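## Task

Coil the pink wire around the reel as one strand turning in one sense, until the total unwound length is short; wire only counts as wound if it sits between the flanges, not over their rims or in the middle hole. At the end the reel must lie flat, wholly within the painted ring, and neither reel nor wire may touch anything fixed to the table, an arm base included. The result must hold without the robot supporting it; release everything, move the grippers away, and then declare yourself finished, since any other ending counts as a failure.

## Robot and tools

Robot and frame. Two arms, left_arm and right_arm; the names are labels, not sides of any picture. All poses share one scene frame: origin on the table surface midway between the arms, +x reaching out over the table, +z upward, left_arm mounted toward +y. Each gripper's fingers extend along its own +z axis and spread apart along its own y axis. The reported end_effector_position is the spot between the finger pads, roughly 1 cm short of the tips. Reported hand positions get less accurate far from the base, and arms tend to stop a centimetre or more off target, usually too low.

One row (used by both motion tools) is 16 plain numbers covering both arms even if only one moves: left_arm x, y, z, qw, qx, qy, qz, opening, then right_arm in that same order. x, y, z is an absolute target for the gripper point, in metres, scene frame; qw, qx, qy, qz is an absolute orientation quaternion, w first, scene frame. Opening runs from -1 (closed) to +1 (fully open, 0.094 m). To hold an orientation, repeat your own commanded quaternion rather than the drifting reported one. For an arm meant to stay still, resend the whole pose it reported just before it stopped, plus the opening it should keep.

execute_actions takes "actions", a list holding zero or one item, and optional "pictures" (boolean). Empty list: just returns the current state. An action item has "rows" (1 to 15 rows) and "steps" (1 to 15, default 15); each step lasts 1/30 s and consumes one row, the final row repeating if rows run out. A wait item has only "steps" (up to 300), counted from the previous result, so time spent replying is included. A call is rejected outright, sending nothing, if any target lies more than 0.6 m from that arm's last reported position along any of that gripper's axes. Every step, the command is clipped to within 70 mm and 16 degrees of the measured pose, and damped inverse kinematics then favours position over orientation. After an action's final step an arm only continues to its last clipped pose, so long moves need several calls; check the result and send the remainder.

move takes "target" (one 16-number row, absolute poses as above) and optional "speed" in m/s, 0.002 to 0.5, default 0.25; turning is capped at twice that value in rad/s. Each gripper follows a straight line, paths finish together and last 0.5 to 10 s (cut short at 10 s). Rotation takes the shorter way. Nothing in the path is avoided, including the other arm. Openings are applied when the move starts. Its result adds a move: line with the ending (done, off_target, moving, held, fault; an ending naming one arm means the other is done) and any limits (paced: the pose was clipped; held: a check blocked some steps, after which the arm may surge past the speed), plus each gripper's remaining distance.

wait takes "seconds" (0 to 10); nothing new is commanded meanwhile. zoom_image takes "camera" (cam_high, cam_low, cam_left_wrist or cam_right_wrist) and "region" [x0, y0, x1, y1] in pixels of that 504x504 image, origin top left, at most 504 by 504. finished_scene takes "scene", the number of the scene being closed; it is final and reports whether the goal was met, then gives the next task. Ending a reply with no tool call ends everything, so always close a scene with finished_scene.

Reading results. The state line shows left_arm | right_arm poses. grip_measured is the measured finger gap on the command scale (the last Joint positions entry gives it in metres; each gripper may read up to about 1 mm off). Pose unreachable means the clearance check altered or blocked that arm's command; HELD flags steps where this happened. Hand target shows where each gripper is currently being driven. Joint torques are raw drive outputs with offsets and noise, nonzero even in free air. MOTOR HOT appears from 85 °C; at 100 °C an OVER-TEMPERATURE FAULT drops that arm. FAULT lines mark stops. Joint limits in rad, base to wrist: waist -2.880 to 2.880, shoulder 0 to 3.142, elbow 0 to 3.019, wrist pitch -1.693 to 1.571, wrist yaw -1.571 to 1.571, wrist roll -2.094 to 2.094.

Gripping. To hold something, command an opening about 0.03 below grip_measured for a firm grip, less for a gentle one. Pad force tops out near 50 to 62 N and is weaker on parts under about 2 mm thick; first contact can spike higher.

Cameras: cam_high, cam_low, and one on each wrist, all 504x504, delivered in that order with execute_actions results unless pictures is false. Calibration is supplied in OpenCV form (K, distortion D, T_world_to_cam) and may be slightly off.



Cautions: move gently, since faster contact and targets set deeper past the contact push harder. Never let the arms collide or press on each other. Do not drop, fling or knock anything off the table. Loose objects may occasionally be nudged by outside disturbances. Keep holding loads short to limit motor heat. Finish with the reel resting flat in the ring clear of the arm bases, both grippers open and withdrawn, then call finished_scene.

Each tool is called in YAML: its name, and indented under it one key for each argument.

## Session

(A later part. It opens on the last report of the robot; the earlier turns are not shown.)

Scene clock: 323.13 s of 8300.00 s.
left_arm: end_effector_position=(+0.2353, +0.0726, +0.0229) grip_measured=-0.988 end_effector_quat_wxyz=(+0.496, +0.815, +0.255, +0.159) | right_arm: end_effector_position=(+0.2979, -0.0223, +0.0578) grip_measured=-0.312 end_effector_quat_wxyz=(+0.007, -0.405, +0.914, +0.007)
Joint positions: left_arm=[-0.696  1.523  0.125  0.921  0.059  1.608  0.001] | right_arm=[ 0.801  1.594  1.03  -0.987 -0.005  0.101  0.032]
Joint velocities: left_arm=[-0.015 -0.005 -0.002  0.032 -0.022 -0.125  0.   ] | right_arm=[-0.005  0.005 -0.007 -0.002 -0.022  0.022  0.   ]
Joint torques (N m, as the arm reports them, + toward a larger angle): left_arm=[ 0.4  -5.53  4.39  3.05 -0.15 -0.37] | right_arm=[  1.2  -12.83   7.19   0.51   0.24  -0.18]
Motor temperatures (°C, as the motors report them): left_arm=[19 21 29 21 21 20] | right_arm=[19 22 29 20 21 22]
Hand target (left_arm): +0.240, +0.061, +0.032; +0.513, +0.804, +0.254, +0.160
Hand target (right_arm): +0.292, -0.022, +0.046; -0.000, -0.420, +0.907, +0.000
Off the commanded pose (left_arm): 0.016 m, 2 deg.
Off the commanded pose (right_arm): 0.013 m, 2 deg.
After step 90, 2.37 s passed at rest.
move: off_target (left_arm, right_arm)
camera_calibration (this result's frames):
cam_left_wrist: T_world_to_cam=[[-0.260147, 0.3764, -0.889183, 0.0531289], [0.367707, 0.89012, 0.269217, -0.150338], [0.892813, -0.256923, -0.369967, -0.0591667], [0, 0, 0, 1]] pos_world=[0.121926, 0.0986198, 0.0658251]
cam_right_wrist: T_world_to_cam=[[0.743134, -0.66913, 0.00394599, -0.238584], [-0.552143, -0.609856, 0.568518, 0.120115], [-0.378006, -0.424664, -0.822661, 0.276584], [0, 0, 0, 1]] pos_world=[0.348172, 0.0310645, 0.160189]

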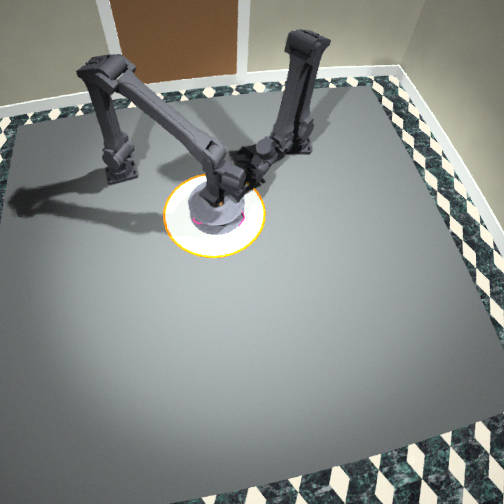

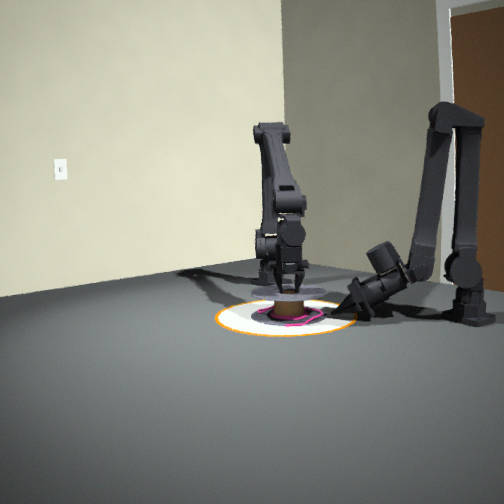

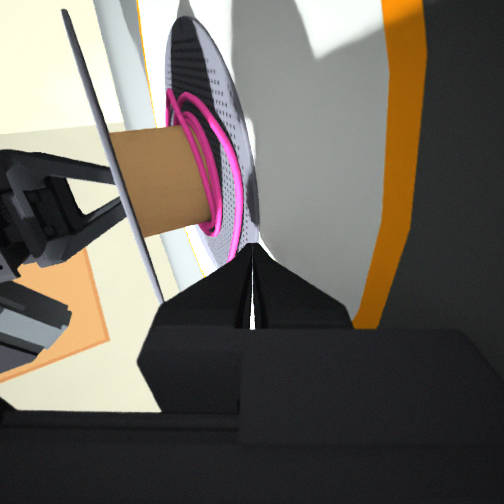

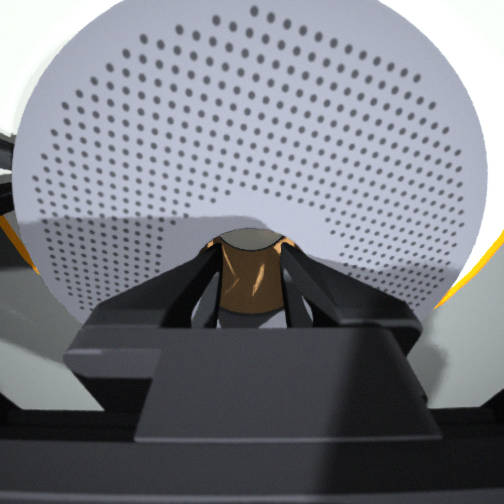

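Height is about right; push in.

move:
  target: [0.266,0.024,0.030,0.513,0.804,0.253,0.161,-1, 0.292,-0.022,0.046,0,-0.42,0.906,0,-0.28]
  speed: 0.03

zoom_image:
  camera: "cam_low"
  region: [200,230,420,370]

Scene clock: 329.57 s of 8300.00 s.
left_arm: end_effector_position=(+0.2637, +0.0332, +0.0330) grip_measured=-0.988 end_effector_quat_wxyz=(+0.515, +0.803, +0.250, +0.167) | right_arm: end_effector_position=(+0.2980, -0.0223, +0.0578) grip_measured=-0.312 end_effector_quat_wxyz=(+0.008, -0.405, +0.914, +0.007)
Joint positions: left_arm=[-0.707  1.59   0.24   0.922  0.048  1.605  0.001] | right_arm=[ 0.801  1.594  1.03  -0.987 -0.005  0.101  0.032]
Joint velocities: left_arm=[-0.015 -0.015  0.022  0.007 -0.022 -0.051  0.   ] | right_arm=[-0.005  0.005 -0.002  0.002  0.037  0.007 -0.   ]
Joint torques (N m, as the arm reports them, + toward a larger angle): left_arm=[ 0.4  -6.98  5.17  1.05 -0.16 -0.35] | right_arm=[  1.18 -12.84   7.19   0.51   0.25  -0.17]
Motor temperatures (°C, as the motors report them): left_arm=[19 21 29 21 21 20] | right_arm=[19 22 29 20 21 22]
Hand target (left_arm): +0.265, +0.024, +0.031; +0.513, +0.804, +0.253, +0.161
Hand target (right_arm): +0.292, -0.022, +0.046; -0.000, -0.421, +0.907, -0.000
Off the commanded pose (left_arm): 0.010 m, 1 deg.
Off the commanded pose (right_arm): 0.013 m, 2 deg.
After step 90, 1.20 s passed at rest.
move: off_target (right_arm)
camera_calibration (this result's frames):
cam_left_wrist: T_world_to_cam=[[-0.23161, 0.34357, -0.910119, 0.0785727], [0.359968, 0.89942, 0.247925, -0.125967], [0.903759, -0.270192, -0.331989, -0.0946263], [0, 0, 0, 1]] pos_world=[0.149062, 0.0607348, 0.071326]
cam_right_wrist: T_world_to_cam=[[0.743383, -0.668852, 0.00433306, -0.23874], [-0.552094, -0.609932, 0.568485, 0.120107], [-0.377589, -0.424994, -0.822682, 0.276457], [0, 0, 0, 1]] pos_world=[0.348173, 0.0310678, 0.160192]

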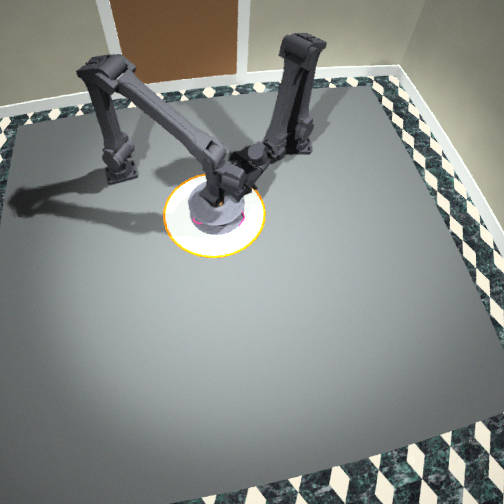

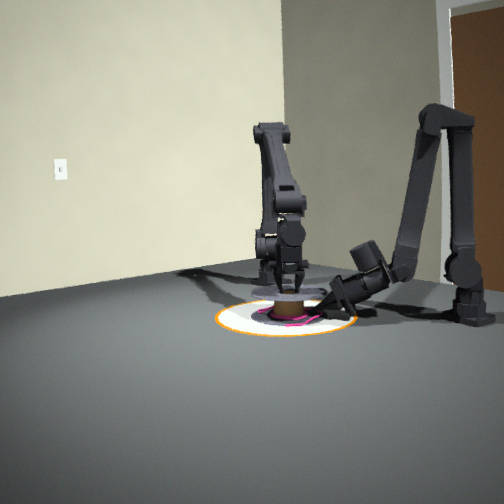

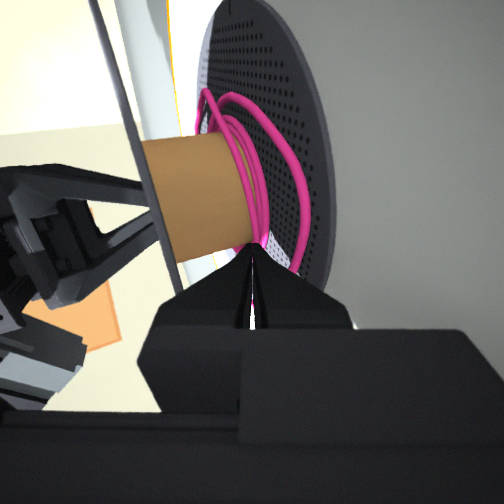

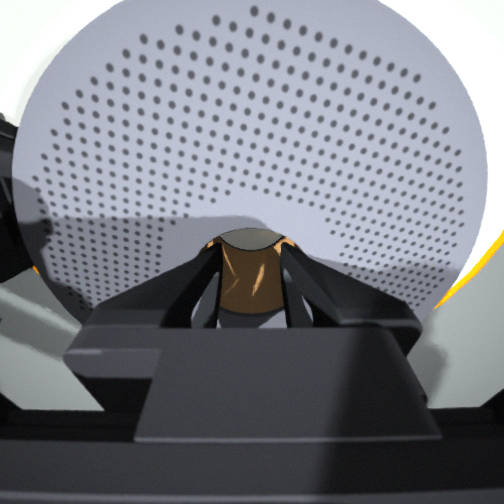

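Region (200, 230, 420, 370) of cam_low's 504x504 image, scaled by 2.291, with more detail than that image has; it fills the top 321 rows of this view, and the rest is white.

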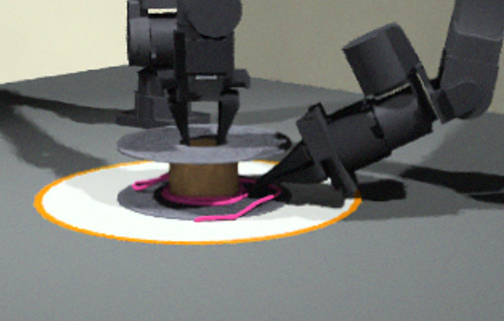

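move:
  target: [0.22,0.11,0.075,0.513,0.804,0.253,0.161,-1,0.292,-0.022,0.046,0,-0.42,0.906,0,-0.28]
  speed: 0.1

move:
  target: [0.25,0.25,0.2,0.513,0.804,0.253,0.161,-1,0.292,-0.022,0.046,0,-0.643,0.766,0,-0.28]
  speed: 0.2

Scene clock: 339.33 s of 8300.00 s.
left_arm: end_effector_position=(+0.2202, +0.1064, +0.0836) grip_measured=-0.988 end_effector_quat_wxyz=(+0.524, +0.797, +0.252, +0.161) | right_arm: end_effector_position=(+0.2980, -0.0223, +0.0578) grip_measured=-0.312 end_effector_quat_wxyz=(+0.008, -0.405, +0.914, +0.007)
Joint positions: left_arm=[-0.626  0.93   0.057  0.46   0.134  1.621  0.001] | right_arm=[ 0.801  1.594  1.03  -0.987 -0.005  0.101  0.032]
Joint velocities: left_arm=[-0.005  0.005 -0.007 -0.007 -0.007  0.037 -0.001] | right_arm=[ 0.005  0.005 -0.002  0.017 -0.007 -0.007  0.001]
Joint torques (N m, as the arm reports them, + toward a larger angle): left_arm=[ 2.44 -1.22  6.54  0.94  0.16 -0.01] | right_arm=[  1.2  -12.84   7.2    0.51   0.23  -0.17]
Motor temperatures (°C, as the motors report them): left_arm=[19 21 28 20 21 20] | right_arm=[19 22 29 20 21 22]
Hand target (left_arm): +0.220, +0.112, +0.076; +0.513, +0.804, +0.253, +0.162
Hand target (right_arm): +0.292, -0.022, +0.046; -0.000, -0.420, +0.907, +0.000
Off the commanded pose (left_arm): 0.009 m, 2 deg.
Off the commanded pose (right_arm): 0.013 m, 2 deg.
After step 90, 5.27 s passed at rest.
move: off_target (right_arm)
camera_calibration (this result's frames):
cam_left_wrist: T_world_to_cam=[[-0.235751, 0.320723, -0.917365, 0.0933178], [0.364294, 0.904305, 0.222538, -0.188067], [0.90095, -0.281727, -0.330028, -0.0170398], [0, 0, 0, 1]] pos_world=[0.105863, 0.13534, 0.121835]
cam_right_wrist: T_world_to_cam=[[0.743383, -0.668852, 0.00433306, -0.23874], [-0.552094, -0.609932, 0.568485, 0.120107], [-0.377589, -0.424994, -0.822682, 0.276457], [0, 0, 0, 1]] pos_world=[0.348173, 0.0310678, 0.160192]

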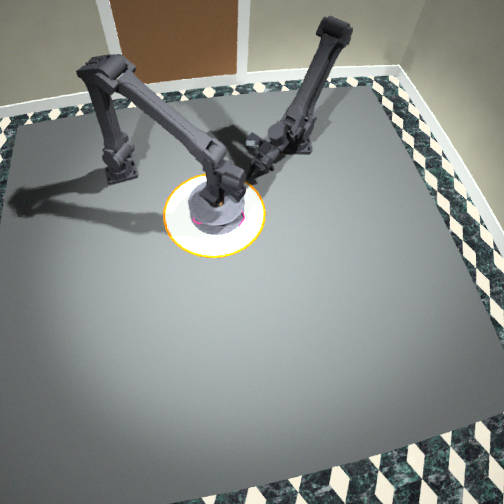

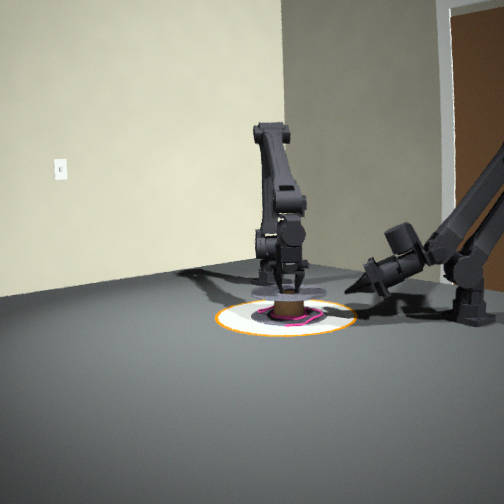

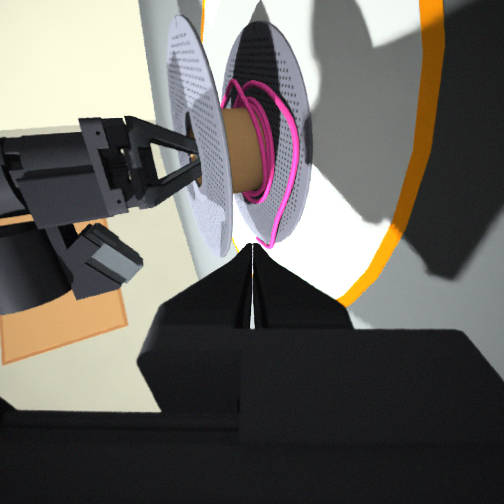

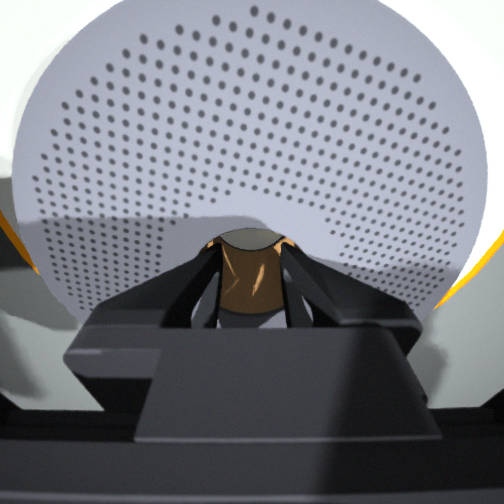

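Scene clock: 341.23 s of 8300.00 s.
left_arm: end_effector_position=(+0.2428, +0.2479, +0.1695) grip_measured=-0.988 end_effector_quat_wxyz=(+0.513, +0.782, +0.313, +0.165) | right_arm: end_effector_position=(+0.2979, -0.0222, +0.0578) grip_measured=-0.310 end_effector_quat_wxyz=(+0.009, -0.629, +0.778, +0.005)
Joint positions: left_arm=[ 0.298  0.334  0.255 -0.614  0.856  2.061  0.001] | right_arm=[ 0.801  1.594  1.03  -0.987 -0.006 -0.424  0.032]
Joint velocities: left_arm=[-0.005 -0.005 -0.002  0.002 -0.051 -0.022  0.   ] | right_arm=[-0.005 -0.005  0.017  0.002 -0.022 -0.066 -0.   ]
Joint torques (N m, as the arm reports them, + toward a larger angle): left_arm=[ 2.37  1.6  15.04  0.46  0.39 -0.03] | right_arm=[  1.19 -12.87   7.19   0.51   0.2   -0.14]
Motor temperatures (°C, as the motors report them): left_arm=[19 21 29 20 21 20] | right_arm=[19 22 29 20 21 22]
Hand target (left_arm): +0.249, +0.251, +0.200; +0.517, +0.779, +0.297, +0.192
Hand target (right_arm): +0.292, -0.022, +0.046; -0.000, -0.643, +0.766, +0.000
Off the commanded pose (left_arm): 0.031 m, 7 deg.
Off the commanded pose (right_arm): 0.013 m, 2 deg.
joint sent to its limit (left arm) — the command would take joint 6 (wrist roll) past its upper limit, so that joint was sent only as far as its limit.
move: off_target (left_arm, right_arm)
camera_calibration (this result's frames):
cam_left_wrist: T_world_to_cam=[[-0.322257, 0.274447, -0.905996, 0.162651], [0.271609, 0.94362, 0.189234, -0.324969], [0.906851, -0.185095, -0.378631, 0.0136362], [0, 0, 0, 1]] pos_world=[0.128314, 0.264532, 0.214019]
cam_right_wrist: T_world_to_cam=[[0.978451, -0.205978, 0.0143978, -0.298932], [-0.177603, -0.803993, 0.567497, 0.00428128], [-0.105316, -0.557825, -0.82325, 0.192423], [0, 0, 0, 1]] pos_world=[0.313516, 0.0492069, 0.160287]

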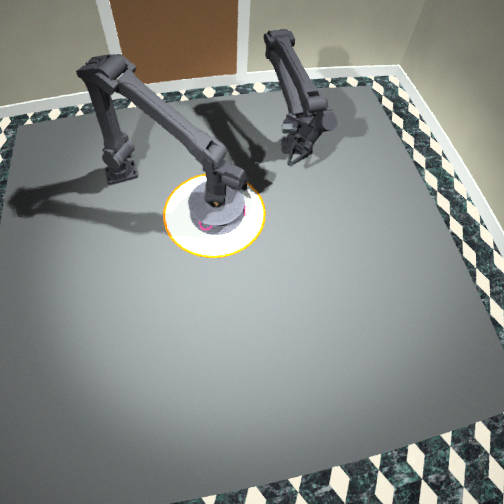

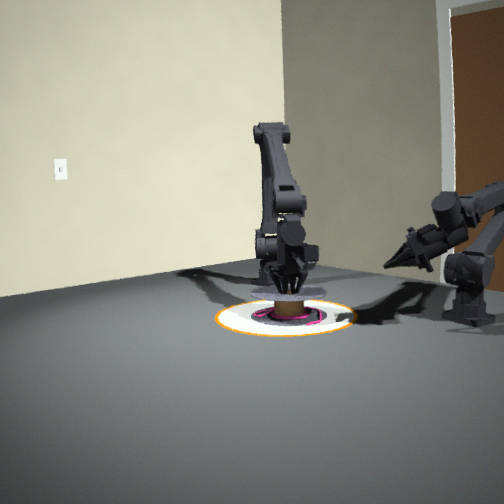

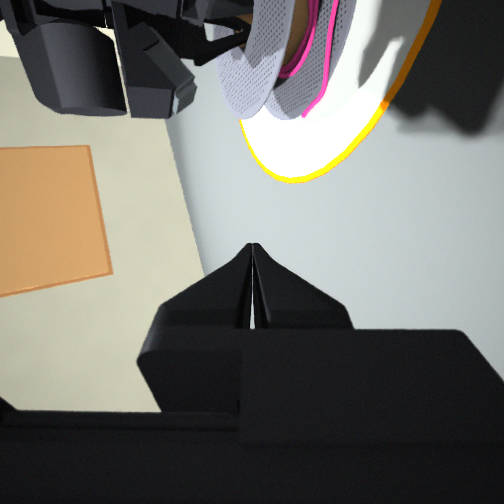

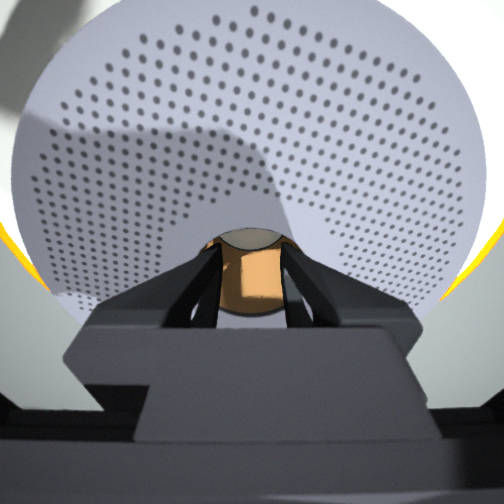

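Left elbow is straining; move it to a relaxed pose and release the reel.

move:
  target: [0.35,0.30,0.2,0,0.5,0.866,0,-1,0.298,-0.022,0.058,0,-0.643,0.766,0,-1]

move:
  target: [0.35,0.30,0.2,0,0.5,0.866,0,-1,0.305,-0.01,0.14,0,-0.643,0.766,0,-1]
  speed: 0.1

move:
  target: [0.35,0.30,0.2,0,0.5,0.866,0,-1,0.27,-0.25,0.17,0,-0.643,0.766,0,-1]

zoom_image:
  camera: "cam_low"
  region: [200,270,370,350]

Scene clock: 348.17 s of 8300.00 s.
left_arm: end_effector_position=(+0.3367, +0.2967, +0.1812) grip_measured=-0.988 end_effector_quat_wxyz=(-0.009, +0.506, +0.862, -0.003) | right_arm: end_effector_position=(+0.2966, -0.0249, +0.0579) grip_measured=-0.996 end_effector_quat_wxyz=(+0.004, -0.638, +0.770, +0.002)
Joint positions: left_arm=[ 0.012  1.216  0.999 -1.373 -0.     0.879  0.001] | right_arm=[ 0.801  1.593  1.03  -0.999 -0.003 -0.449  0.   ]
Joint velocities: left_arm=[ 0.005 -0.005 -0.002 -0.012 -0.007 -0.007 -0.   ] | right_arm=[-0.005  0.005 -0.002 -0.012 -0.037  0.022 -0.   ]
Joint torques (N m, as the arm reports them, + toward a larger angle): left_arm=[ 2.37 -8.16 13.31 -0.82 -0.15 -0.27] | right_arm=[  0.11 -13.59   9.41  -0.35   0.11  -0.05]
Motor temperatures (°C, as the motors report them): left_arm=[19 21 33 20 22 20] | right_arm=[19 22 29 20 21 22]
Hand target (left_arm): +0.351, +0.299, +0.199; +0.004, +0.493, +0.870, +0.004
Hand target (right_arm): +0.298, -0.022, +0.058; +0.000, -0.643, +0.766, +0.000
Off the commanded pose (left_arm): 0.023 m, 1 deg.
Off the commanded pose (right_arm): 0.003 m, 1 deg.
After step 90, 0.07 s passed at rest.
move: off_target (left_arm)
camera_calibration (this result's frames):
cam_left_wrist: T_world_to_cam=[[-0.871576, -0.49005, 0.0143592, 0.435099], [-0.387654, 0.7068, 0.591742, -0.179417], [-0.300132, 0.510182, -0.806, 0.219486], [0, 0, 0, 1]] pos_world=[0.375545, 0.228054, 0.276827]
cam_right_wrist: T_world_to_cam=[[0.983234, -0.181922, 0.012473, -0.298883], [-0.155621, -0.801498, 0.577393, -0.00522391], [-0.0950432, -0.569654, -0.816371, 0.187125], [0, 0, 0, 1]] pos_world=[0.310844, 0.0480363, 0.159508]

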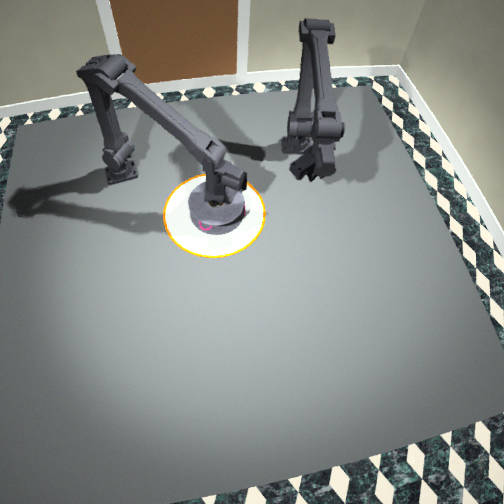

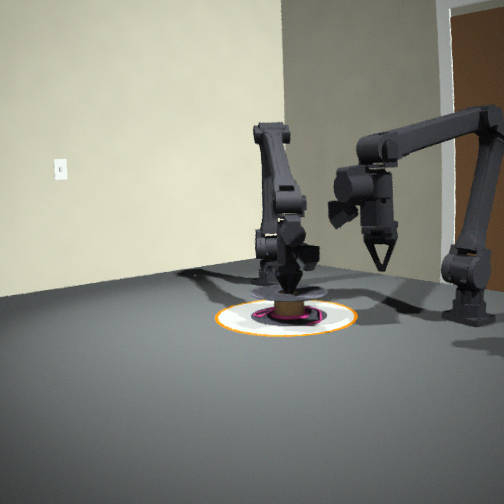

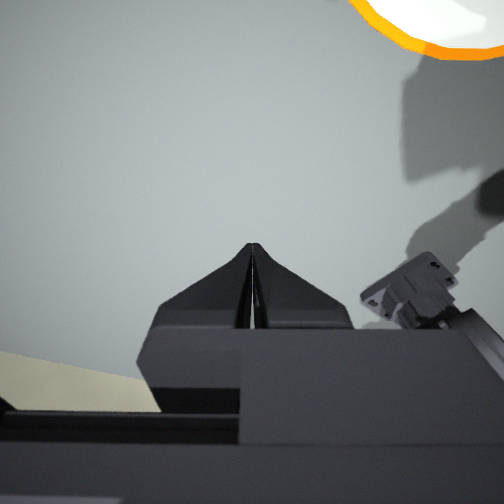

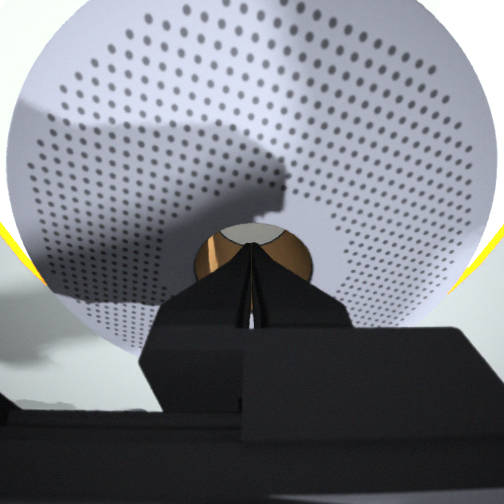

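Scene clock: 349.37 s of 8300.00 s.
left_arm: end_effector_position=(+0.3337, +0.2987, +0.1813) grip_measured=-0.988 end_effector_quat_wxyz=(-0.015, +0.504, +0.863, -0.006) | right_arm: end_effector_position=(+0.2966, -0.0249, +0.1173) grip_measured=-0.996 end_effector_quat_wxyz=(-0.025, -0.638, +0.770, -0.005)
Joint positions: left_arm=[ 0.016  1.216  0.999 -1.386 -0.     0.878  0.001] | right_arm=[ 0.801  1.554  1.158 -1.225 -0.003 -0.449  0.   ]
Joint velocities: left_arm=[ 0.005  0.005 -0.002  0.002 -0.022 -0.022  0.001] | right_arm=[-0.005 -0.005  0.002 -0.002  0.022 -0.007 -0.   ]
Joint torques (N m, as the arm reports them, + toward a larger angle): left_arm=[ 2.45 -8.25 13.52 -0.85  0.   -0.08] | right_arm=[  0.42 -15.85  13.    -0.48   0.11  -0.03]
Motor temperatures (°C, as the motors report them): left_arm=[19 21 33 20 22 20] | right_arm=[19 22 30 20 21 22]
Hand target (left_arm): +0.349, +0.300, +0.200; +0.000, +0.500, +0.866, +0.000
Hand target (right_arm): +0.304, -0.011, +0.140; -0.000, -0.643, +0.766, +0.000
Off the commanded pose (left_arm): 0.025 m, 2 deg.
Off the commanded pose (right_arm): 0.028 m, 3 deg.
move: off_target (left_arm, right_arm)
camera_calibration (this result's frames):
cam_left_wrist: T_world_to_cam=[[-0.868879, -0.494413, 0.0246003, 0.432059], [-0.383336, 0.703453, 0.598505, -0.183723], [-0.313213, 0.510598, -0.800741, 0.220918], [0, 0, 0, 1]] pos_world=[0.374174, 0.230055, 0.276228]
cam_right_wrist: T_world_to_cam=[[0.983221, -0.18194, -0.0132389, -0.296622], [-0.134733, -0.7732, 0.619685, -0.0499774], [-0.122982, -0.607503, -0.784739, 0.239316], [0, 0, 0, 1]] pos_world=[0.314343, 0.0527753, 0.214844]

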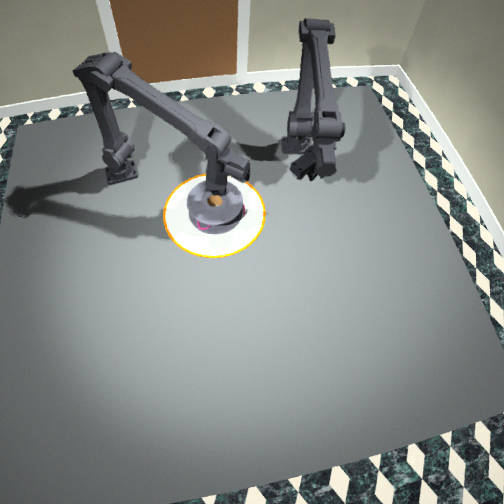

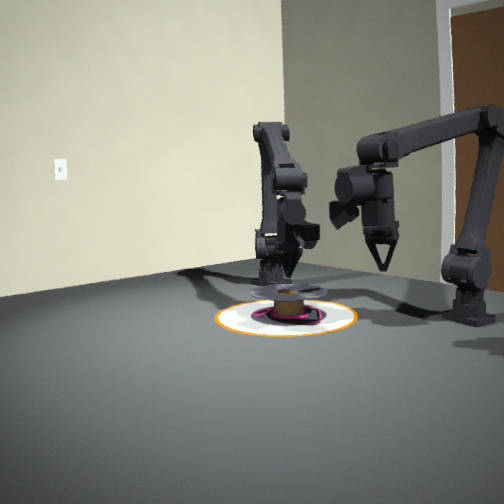

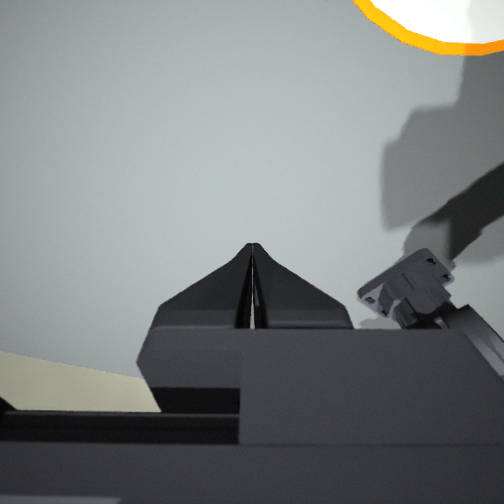

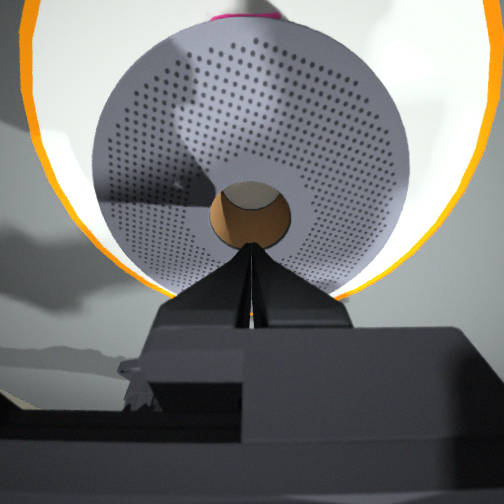

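Scene clock: 350.93 s of 8300.00 s.
left_arm: end_effector_position=(+0.3337, +0.2987, +0.1813) grip_measured=-0.988 end_effector_quat_wxyz=(-0.015, +0.504, +0.863, -0.006) | right_arm: end_effector_position=(+0.2718, -0.2447, +0.1735) grip_measured=-0.996 end_effector_quat_wxyz=(+0.014, -0.641, +0.767, -0.004)
Joint positions: left_arm=[ 0.016  1.216  0.999 -1.386 -0.     0.878  0.001] | right_arm=[ 0.358  0.998  0.823 -1.368  0.002 -0.9    0.   ]
Joint velocities: left_arm=[-0.005  0.005 -0.002  0.002 -0.007 -0.022 -0.001] | right_arm=[-0.015 -0.005 -0.002 -0.002  0.022 -0.066 -0.   ]
Joint torques (N m, as the arm reports them, + toward a larger angle): left_arm=[ 2.43 -8.22 13.52 -0.84  0.01 -0.07] | right_arm=[-0.82 -6.03  8.41 -0.25 -0.12 -0.04]
Motor temperatures (°C, as the motors report them): left_arm=[19 21 33 20 22 20] | right_arm=[19 22 30 20 21 22]
Hand target (left_arm): +0.349, +0.300, +0.200; +0.000, +0.500, +0.866, +0.000
Hand target (right_arm): +0.267, -0.249, +0.169; +0.002, -0.643, +0.766, -0.000
Off the commanded pose (left_arm): 0.025 m, 2 deg.
Off the commanded pose (right_arm): 0.007 m, 2 deg.
move: off_target (left_arm)
camera_calibration (this result's frames):
cam_left_wrist: T_world_to_cam=[[-0.868879, -0.494413, 0.0246003, 0.432059], [-0.383336, 0.703453, 0.598505, -0.183723], [-0.313213, 0.510598, -0.800741, 0.220918], [0, 0, 0, 1]] pos_world=[0.374174, 0.230055, 0.276228]
cam_right_wrist: T_world_to_cam=[[0.984229, -0.173493, 0.0345426, -0.317967], [-0.161897, -0.804726, 0.571145, -0.24999], [-0.0712925, -0.567729, -0.820122, 0.148643], [0, 0, 0, 1]] pos_world=[0.283077, -0.17195, 0.275669]

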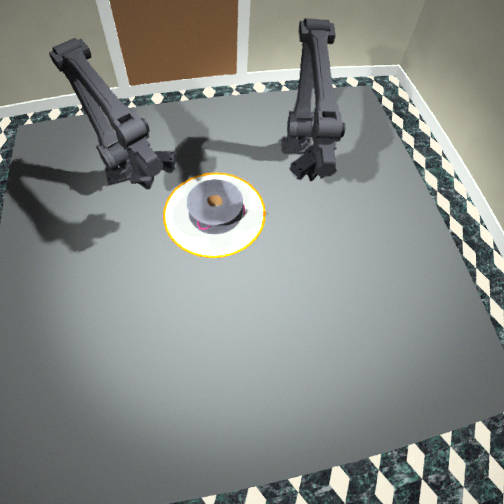

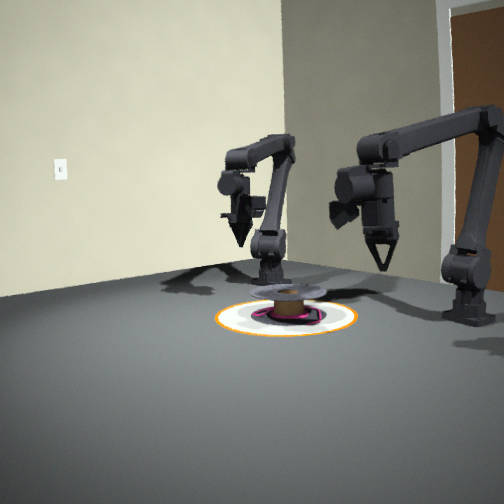

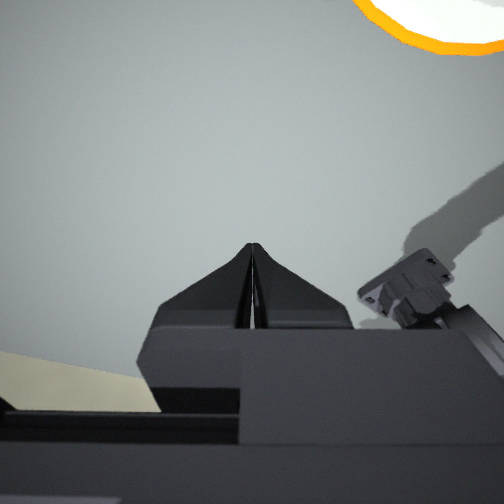

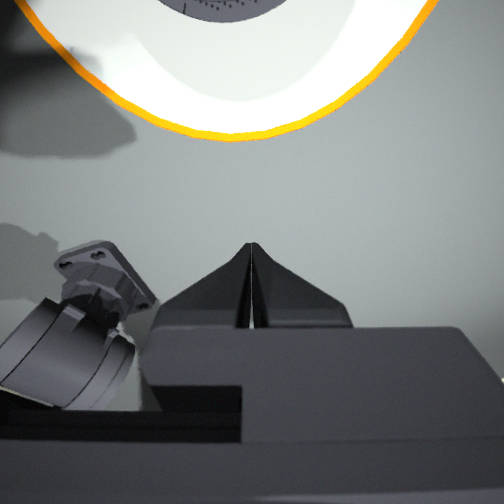

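Region (200, 270, 370, 350) of cam_low's 504x504 image, scaled by 2.965, with more detail than that image has; it fills the top 237 rows of this view, and the rest is white.

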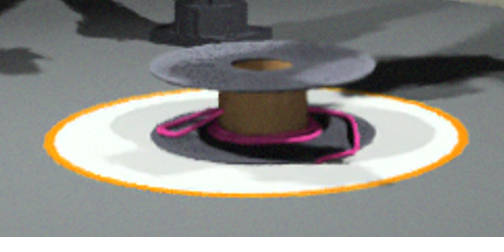

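move:
  target: [0.31,0.13,0.06,0.519,0.218,0.815,-0.139,-1,0.27,-0.25,0.17,0,-0.643,0.766,0,-1]

move:
  target: [0.315,0.115,0.02,0.519,0.218,0.815,-0.139,-1,0.27,-0.25,0.17,0,-0.643,0.766,0,-1]
  speed: 0.08

Scene clock: 361.53 s of 8300.00 s.
left_arm: end_effector_position=(+0.3143, +0.1278, +0.0594) grip_measured=-0.988 end_effector_quat_wxyz=(+0.511, +0.224, +0.817, -0.145) | right_arm: end_effector_position=(+0.2711, -0.2451, +0.1735) grip_measured=-0.996 end_effector_quat_wxyz=(+0.012, -0.645, +0.764, -0.004)
Joint positions: left_arm=[-0.543  1.32   0.18   0.682 -0.175 -0.094  0.001] | right_arm=[ 0.358  0.998  0.823 -1.371  0.002 -0.91   0.   ]
Joint velocities: left_arm=[-0.005 -0.024 -0.007  0.007  0.007  0.022 -0.   ] | right_arm=[ 0.015  0.005  0.007 -0.007  0.022 -0.007  0.001]
Joint torques (N m, as the arm reports them, + toward a larger angle): left_arm=[ 0.5  -5.08  4.13  3.07 -0.26 -0.29] | right_arm=[-1.57 -5.29  9.14 -0.34 -0.11 -0.06]
Motor temperatures (°C, as the motors report them): left_arm=[19 21 34 20 21 20] | right_arm=[19 22 30 20 21 22]
Hand target (left_arm): +0.311, +0.127, +0.059; +0.514, +0.219, +0.815, -0.152
Hand target (right_arm): +0.270, -0.250, +0.170; +0.000, -0.643, +0.766, +0.000
Off the commanded pose (left_arm): 0.005 m, 1 deg.
Off the commanded pose (right_arm): 0.006 m, 1 deg.
After step 90, 4.50 s passed at rest.
move: done
camera_calibration (this result's frames):
cam_left_wrist: T_world_to_cam=[[-0.512395, -0.858689, 0.0102363, 0.269036], [-0.756336, 0.445611, -0.478943, 0.216221], [0.406702, -0.25315, -0.877786, 0.0804581], [0, 0, 0, 1]] pos_world=[0.268666, 0.155035, 0.171429]
cam_right_wrist: T_world_to_cam=[[0.985924, -0.164046, 0.0322851, -0.31519], [-0.152746, -0.805262, 0.572907, -0.253352], [-0.0679852, -0.569774, -0.818984, 0.146737], [0, 0, 0, 1]] pos_world=[0.282031, -0.172113, 0.275498]

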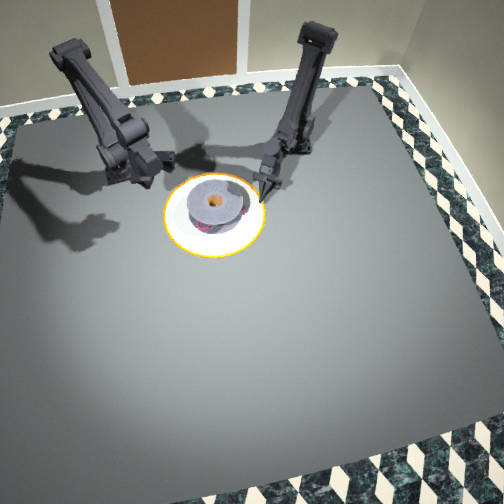

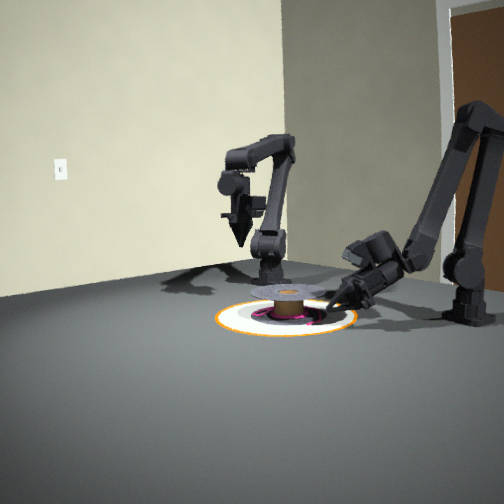

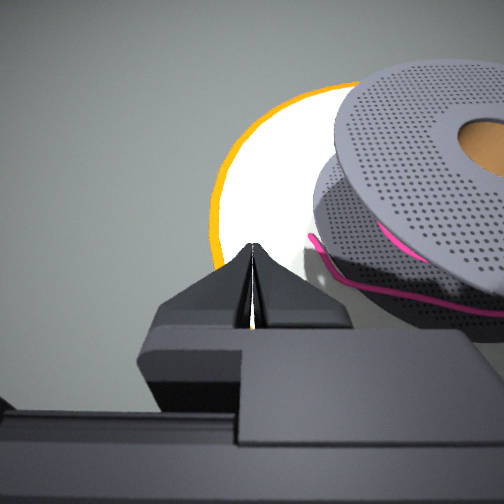

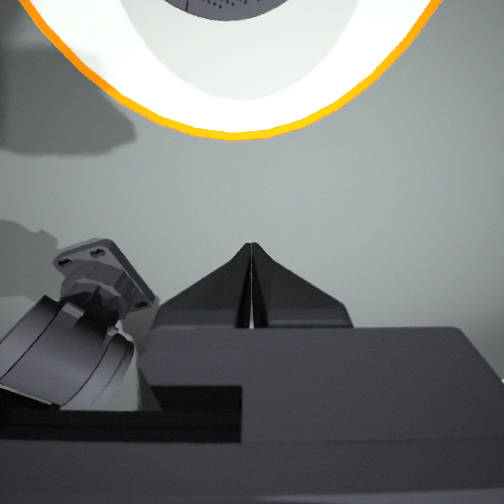

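Scene clock: 362.37 s of 8300.00 s.
left_arm: end_effector_position=(+0.3136, +0.1224, +0.0171) grip_measured=-0.988 end_effector_quat_wxyz=(+0.514, +0.222, +0.818, -0.129) | right_arm: end_effector_position=(+0.2711, -0.2451, +0.1735) grip_measured=-0.996 end_effector_quat_wxyz=(+0.012, -0.645, +0.764, -0.004)
Joint positions: left_arm=[-0.585  1.627  0.18   0.98  -0.242 -0.102  0.001] | right_arm=[ 0.358  0.998  0.823 -1.371  0.002 -0.91   0.   ]
Joint velocities: left_arm=[ 0.005  0.005  0.002 -0.002 -0.007 -0.066 -0.   ] | right_arm=[ 0.005  0.015  0.007 -0.017 -0.051 -0.081  0.001]
Joint torques (N m, as the arm reports them, + toward a larger angle): left_arm=[ 0.32 -6.2   3.29  2.82 -0.18 -0.31] | right_arm=[-1.54 -5.32  9.13 -0.34 -0.11 -0.06]
Motor temperatures (°C, as the motors report them): left_arm=[19 21 33 20 21 20] | right_arm=[19 22 30 20 21 22]
Hand target (left_arm): +0.315, +0.114, +0.019; +0.518, +0.218, +0.815, -0.139
Hand target (right_arm): +0.270, -0.250, +0.170; +0.000, -0.643, +0.766, +0.000
Off the commanded pose (left_arm): 0.008 m, 1 deg.
Off the commanded pose (right_arm): 0.006 m, 1 deg.
move: done
camera_calibration (this result's frames):
cam_left_wrist: T_world_to_cam=[[-0.493991, -0.869358, -0.0137399, 0.260415], [-0.760996, 0.439953, -0.476789, 0.199939], [0.420545, -0.225073, -0.878911, 0.03439], [0, 0, 0, 1]] pos_world=[0.266333, 0.146171, 0.129132]
cam_right_wrist: T_world_to_cam=[[0.985924, -0.164046, 0.0322851, -0.31519], [-0.152746, -0.805262, 0.572907, -0.253352], [-0.0679852, -0.569774, -0.818984, 0.146737], [0, 0, 0, 1]] pos_world=[0.282031, -0.172113, 0.275498]

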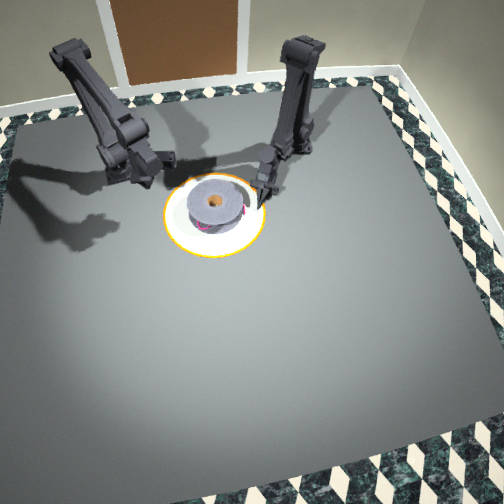

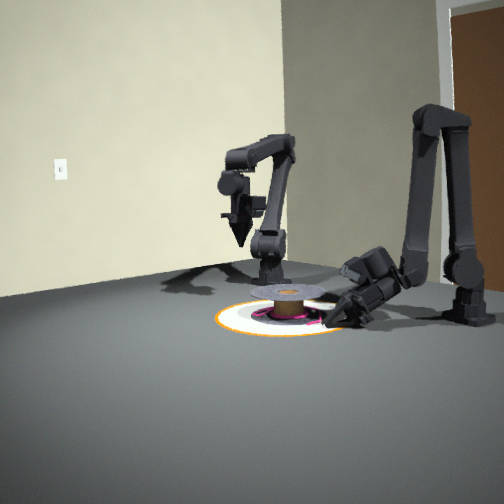

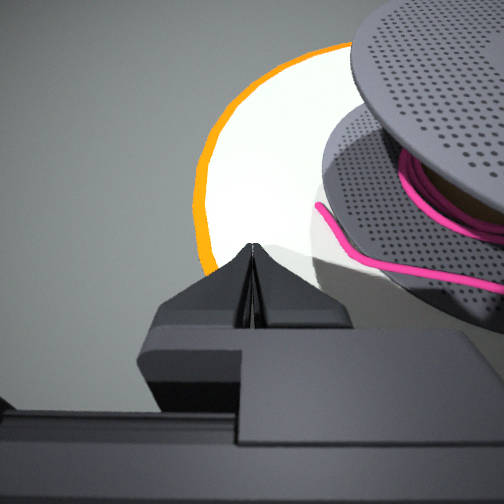

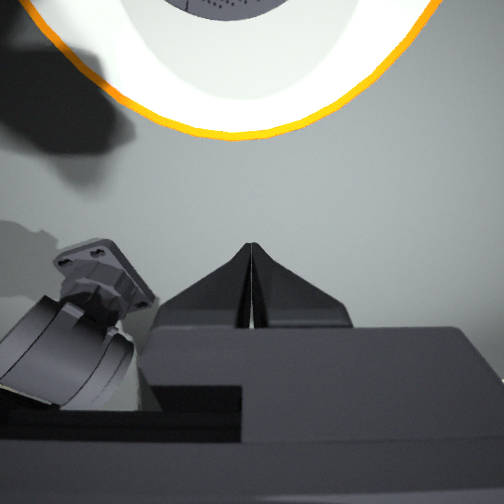

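move:
  target: [0.312,0.085,0.045,0.519,0.218,0.815,-0.139,-0.45,0.27,-0.25,0.17,0,-0.643,0.766,0,-1]
  speed: 0.08

move:
  target: [0.312,0.068,0.035,0.519,0.218,0.815,-0.139,-0.45,0.27,-0.25,0.17,0,-0.643,0.766,0,-1]
  speed: 0.05

Scene clock: 366.87 s of 8300.00 s.
left_arm: end_effector_position=(+0.3063, +0.0958, +0.0396) grip_measured=-0.453 end_effector_quat_wxyz=(+0.515, +0.224, +0.817, -0.131) | right_arm: end_effector_position=(+0.2711, -0.2451, +0.1735) grip_measured=-0.996 end_effector_quat_wxyz=(+0.012, -0.645, +0.764, -0.004)
Joint positions: left_arm=[-0.683  1.492  0.221  0.795 -0.324 -0.145  0.026] | right_arm=[ 0.358  0.998  0.823 -1.371  0.002 -0.91   0.   ]
Joint velocities: left_arm=[-0.005 -0.005 -0.002 -0.012 -0.051 -0.037  0.   ] | right_arm=[-0.005 -0.005  0.002  0.002  0.066 -0.037  0.   ]
Joint torques (N m, as the arm reports them, + toward a larger angle): left_arm=[ 0.56 -7.93  5.95  0.89 -0.3  -0.3 ] | right_arm=[-1.55 -5.34  9.15 -0.34 -0.11 -0.06]
Motor temperatures (°C, as the motors report them): left_arm=[19 21 32 20 21 20] | right_arm=[19 22 30 20 21 22]
Hand target (left_arm): +0.311, +0.085, +0.046; +0.518, +0.218, +0.815, -0.140
Hand target (right_arm): +0.270, -0.250, +0.170; +0.000, -0.643, +0.766, +0.000
Off the commanded pose (left_arm): 0.013 m, 1 deg.
Off the commanded pose (right_arm): 0.006 m, 1 deg.
After step 90, 0.60 s passed at rest.
move: off_target (left_arm)
camera_calibration (this result's frames):
cam_left_wrist: T_world_to_cam=[[-0.499128, -0.866423, -0.01346, 0.235233], [-0.757089, 0.443594, -0.479625, 0.215428], [0.421529, -0.229204, -0.87737, 0.0513444], [0, 0, 0, 1]] pos_world=[0.258867, 0.120017, 0.151539]
cam_right_wrist: T_world_to_cam=[[0.985924, -0.164046, 0.0322851, -0.31519], [-0.152746, -0.805262, 0.572907, -0.253352], [-0.0679852, -0.569774, -0.818984, 0.146737], [0, 0, 0, 1]] pos_world=[0.282031, -0.172113, 0.275498]

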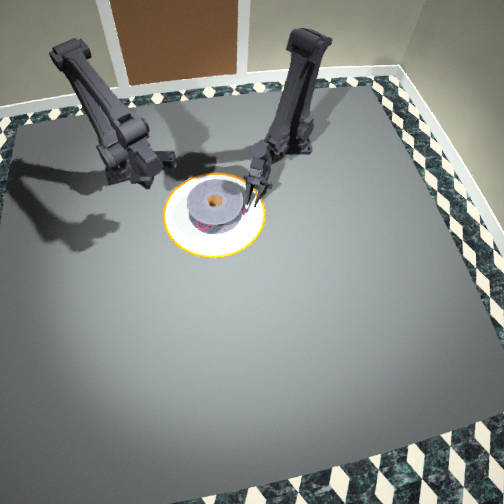

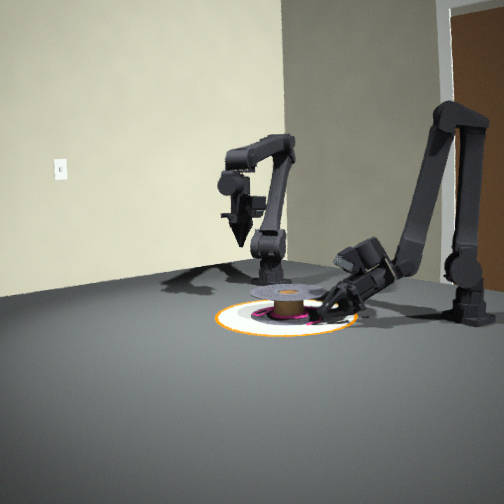

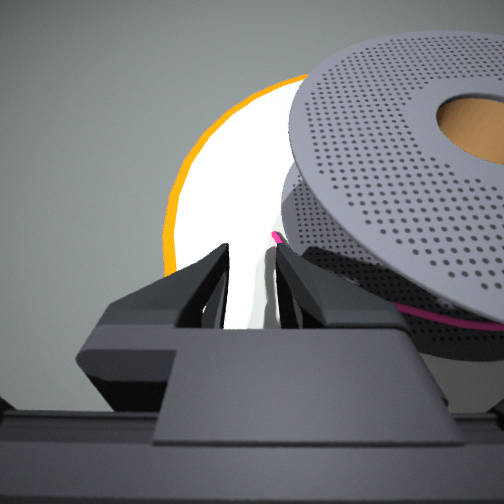

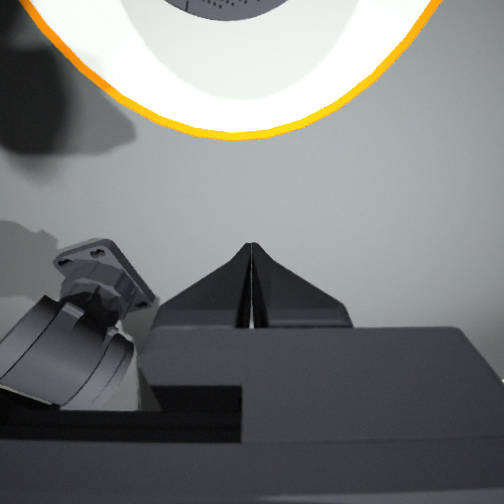

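Scene clock: 367.73 s of 8300.00 s.
left_arm: end_effector_position=(+0.3061, +0.0812, +0.0276) grip_measured=-0.453 end_effector_quat_wxyz=(+0.507, +0.227, +0.822, -0.125) | right_arm: end_effector_position=(+0.2711, -0.2451, +0.1735) grip_measured=-0.996 end_effector_quat_wxyz=(+0.012, -0.645, +0.764, -0.004)
Joint positions: left_arm=[-0.722  1.559  0.257  0.795 -0.359 -0.165  0.026] | right_arm=[ 0.358  0.998  0.823 -1.371  0.002 -0.91   0.   ]
Joint velocities: left_arm=[ 0.005 -0.005 -0.017 -0.002  0.007 -0.022 -0.   ] | right_arm=[-0.005 -0.015 -0.017  0.007  0.051  0.051 -0.001]
Joint torques (N m, as the arm reports them, + toward a larger angle): left_arm=[ 0.55 -7.01  5.59  2.96 -0.32 -0.29] | right_arm=[-1.56 -5.31  9.14 -0.35 -0.11 -0.06]
Motor temperatures (°C, as the motors report them): left_arm=[19 21 32 20 21 20] | right_arm=[19 22 30 20 21 22]
Hand target (left_arm): +0.311, +0.068, +0.035; +0.518, +0.218, +0.815, -0.139
Hand target (right_arm): +0.270, -0.250, +0.170; +0.000, -0.643, +0.766, +0.000
Off the commanded pose (left_arm): 0.016 m, 2 deg.
Off the commanded pose (right_arm): 0.006 m, 1 deg.
move: off_target (left_arm)
camera_calibration (this result's frames):
cam_left_wrist: T_world_to_cam=[[-0.49803, -0.866869, -0.0224451, 0.222348], [-0.764692, 0.451239, -0.460032, 0.217148], [0.408915, -0.211946, -0.887619, 0.0402577], [0, 0, 0, 1]] pos_world=[0.260325, 0.103293, 0.140619]
cam_right_wrist: T_world_to_cam=[[0.985924, -0.164046, 0.0322851, -0.31519], [-0.152746, -0.805262, 0.572907, -0.253352], [-0.0679852, -0.569774, -0.818984, 0.146737], [0, 0, 0, 1]] pos_world=[0.282031, -0.172113, 0.275498]

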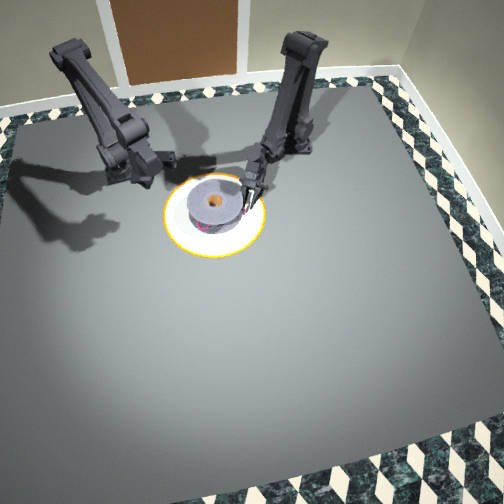

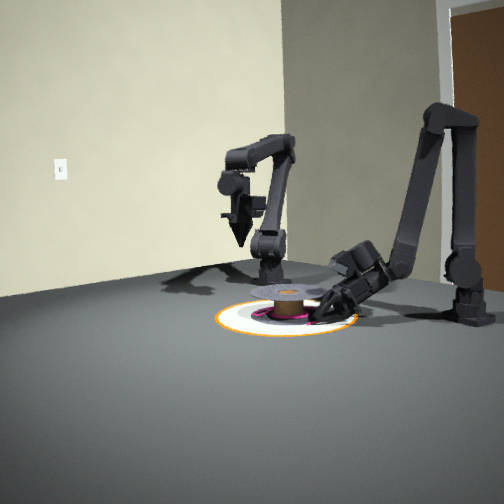

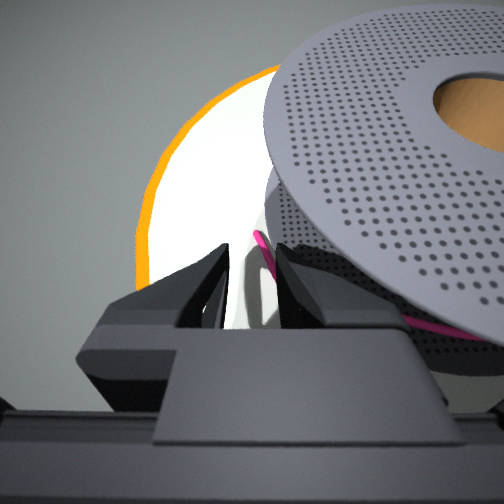

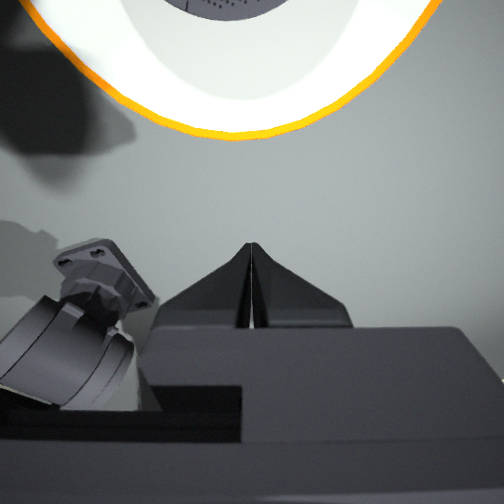

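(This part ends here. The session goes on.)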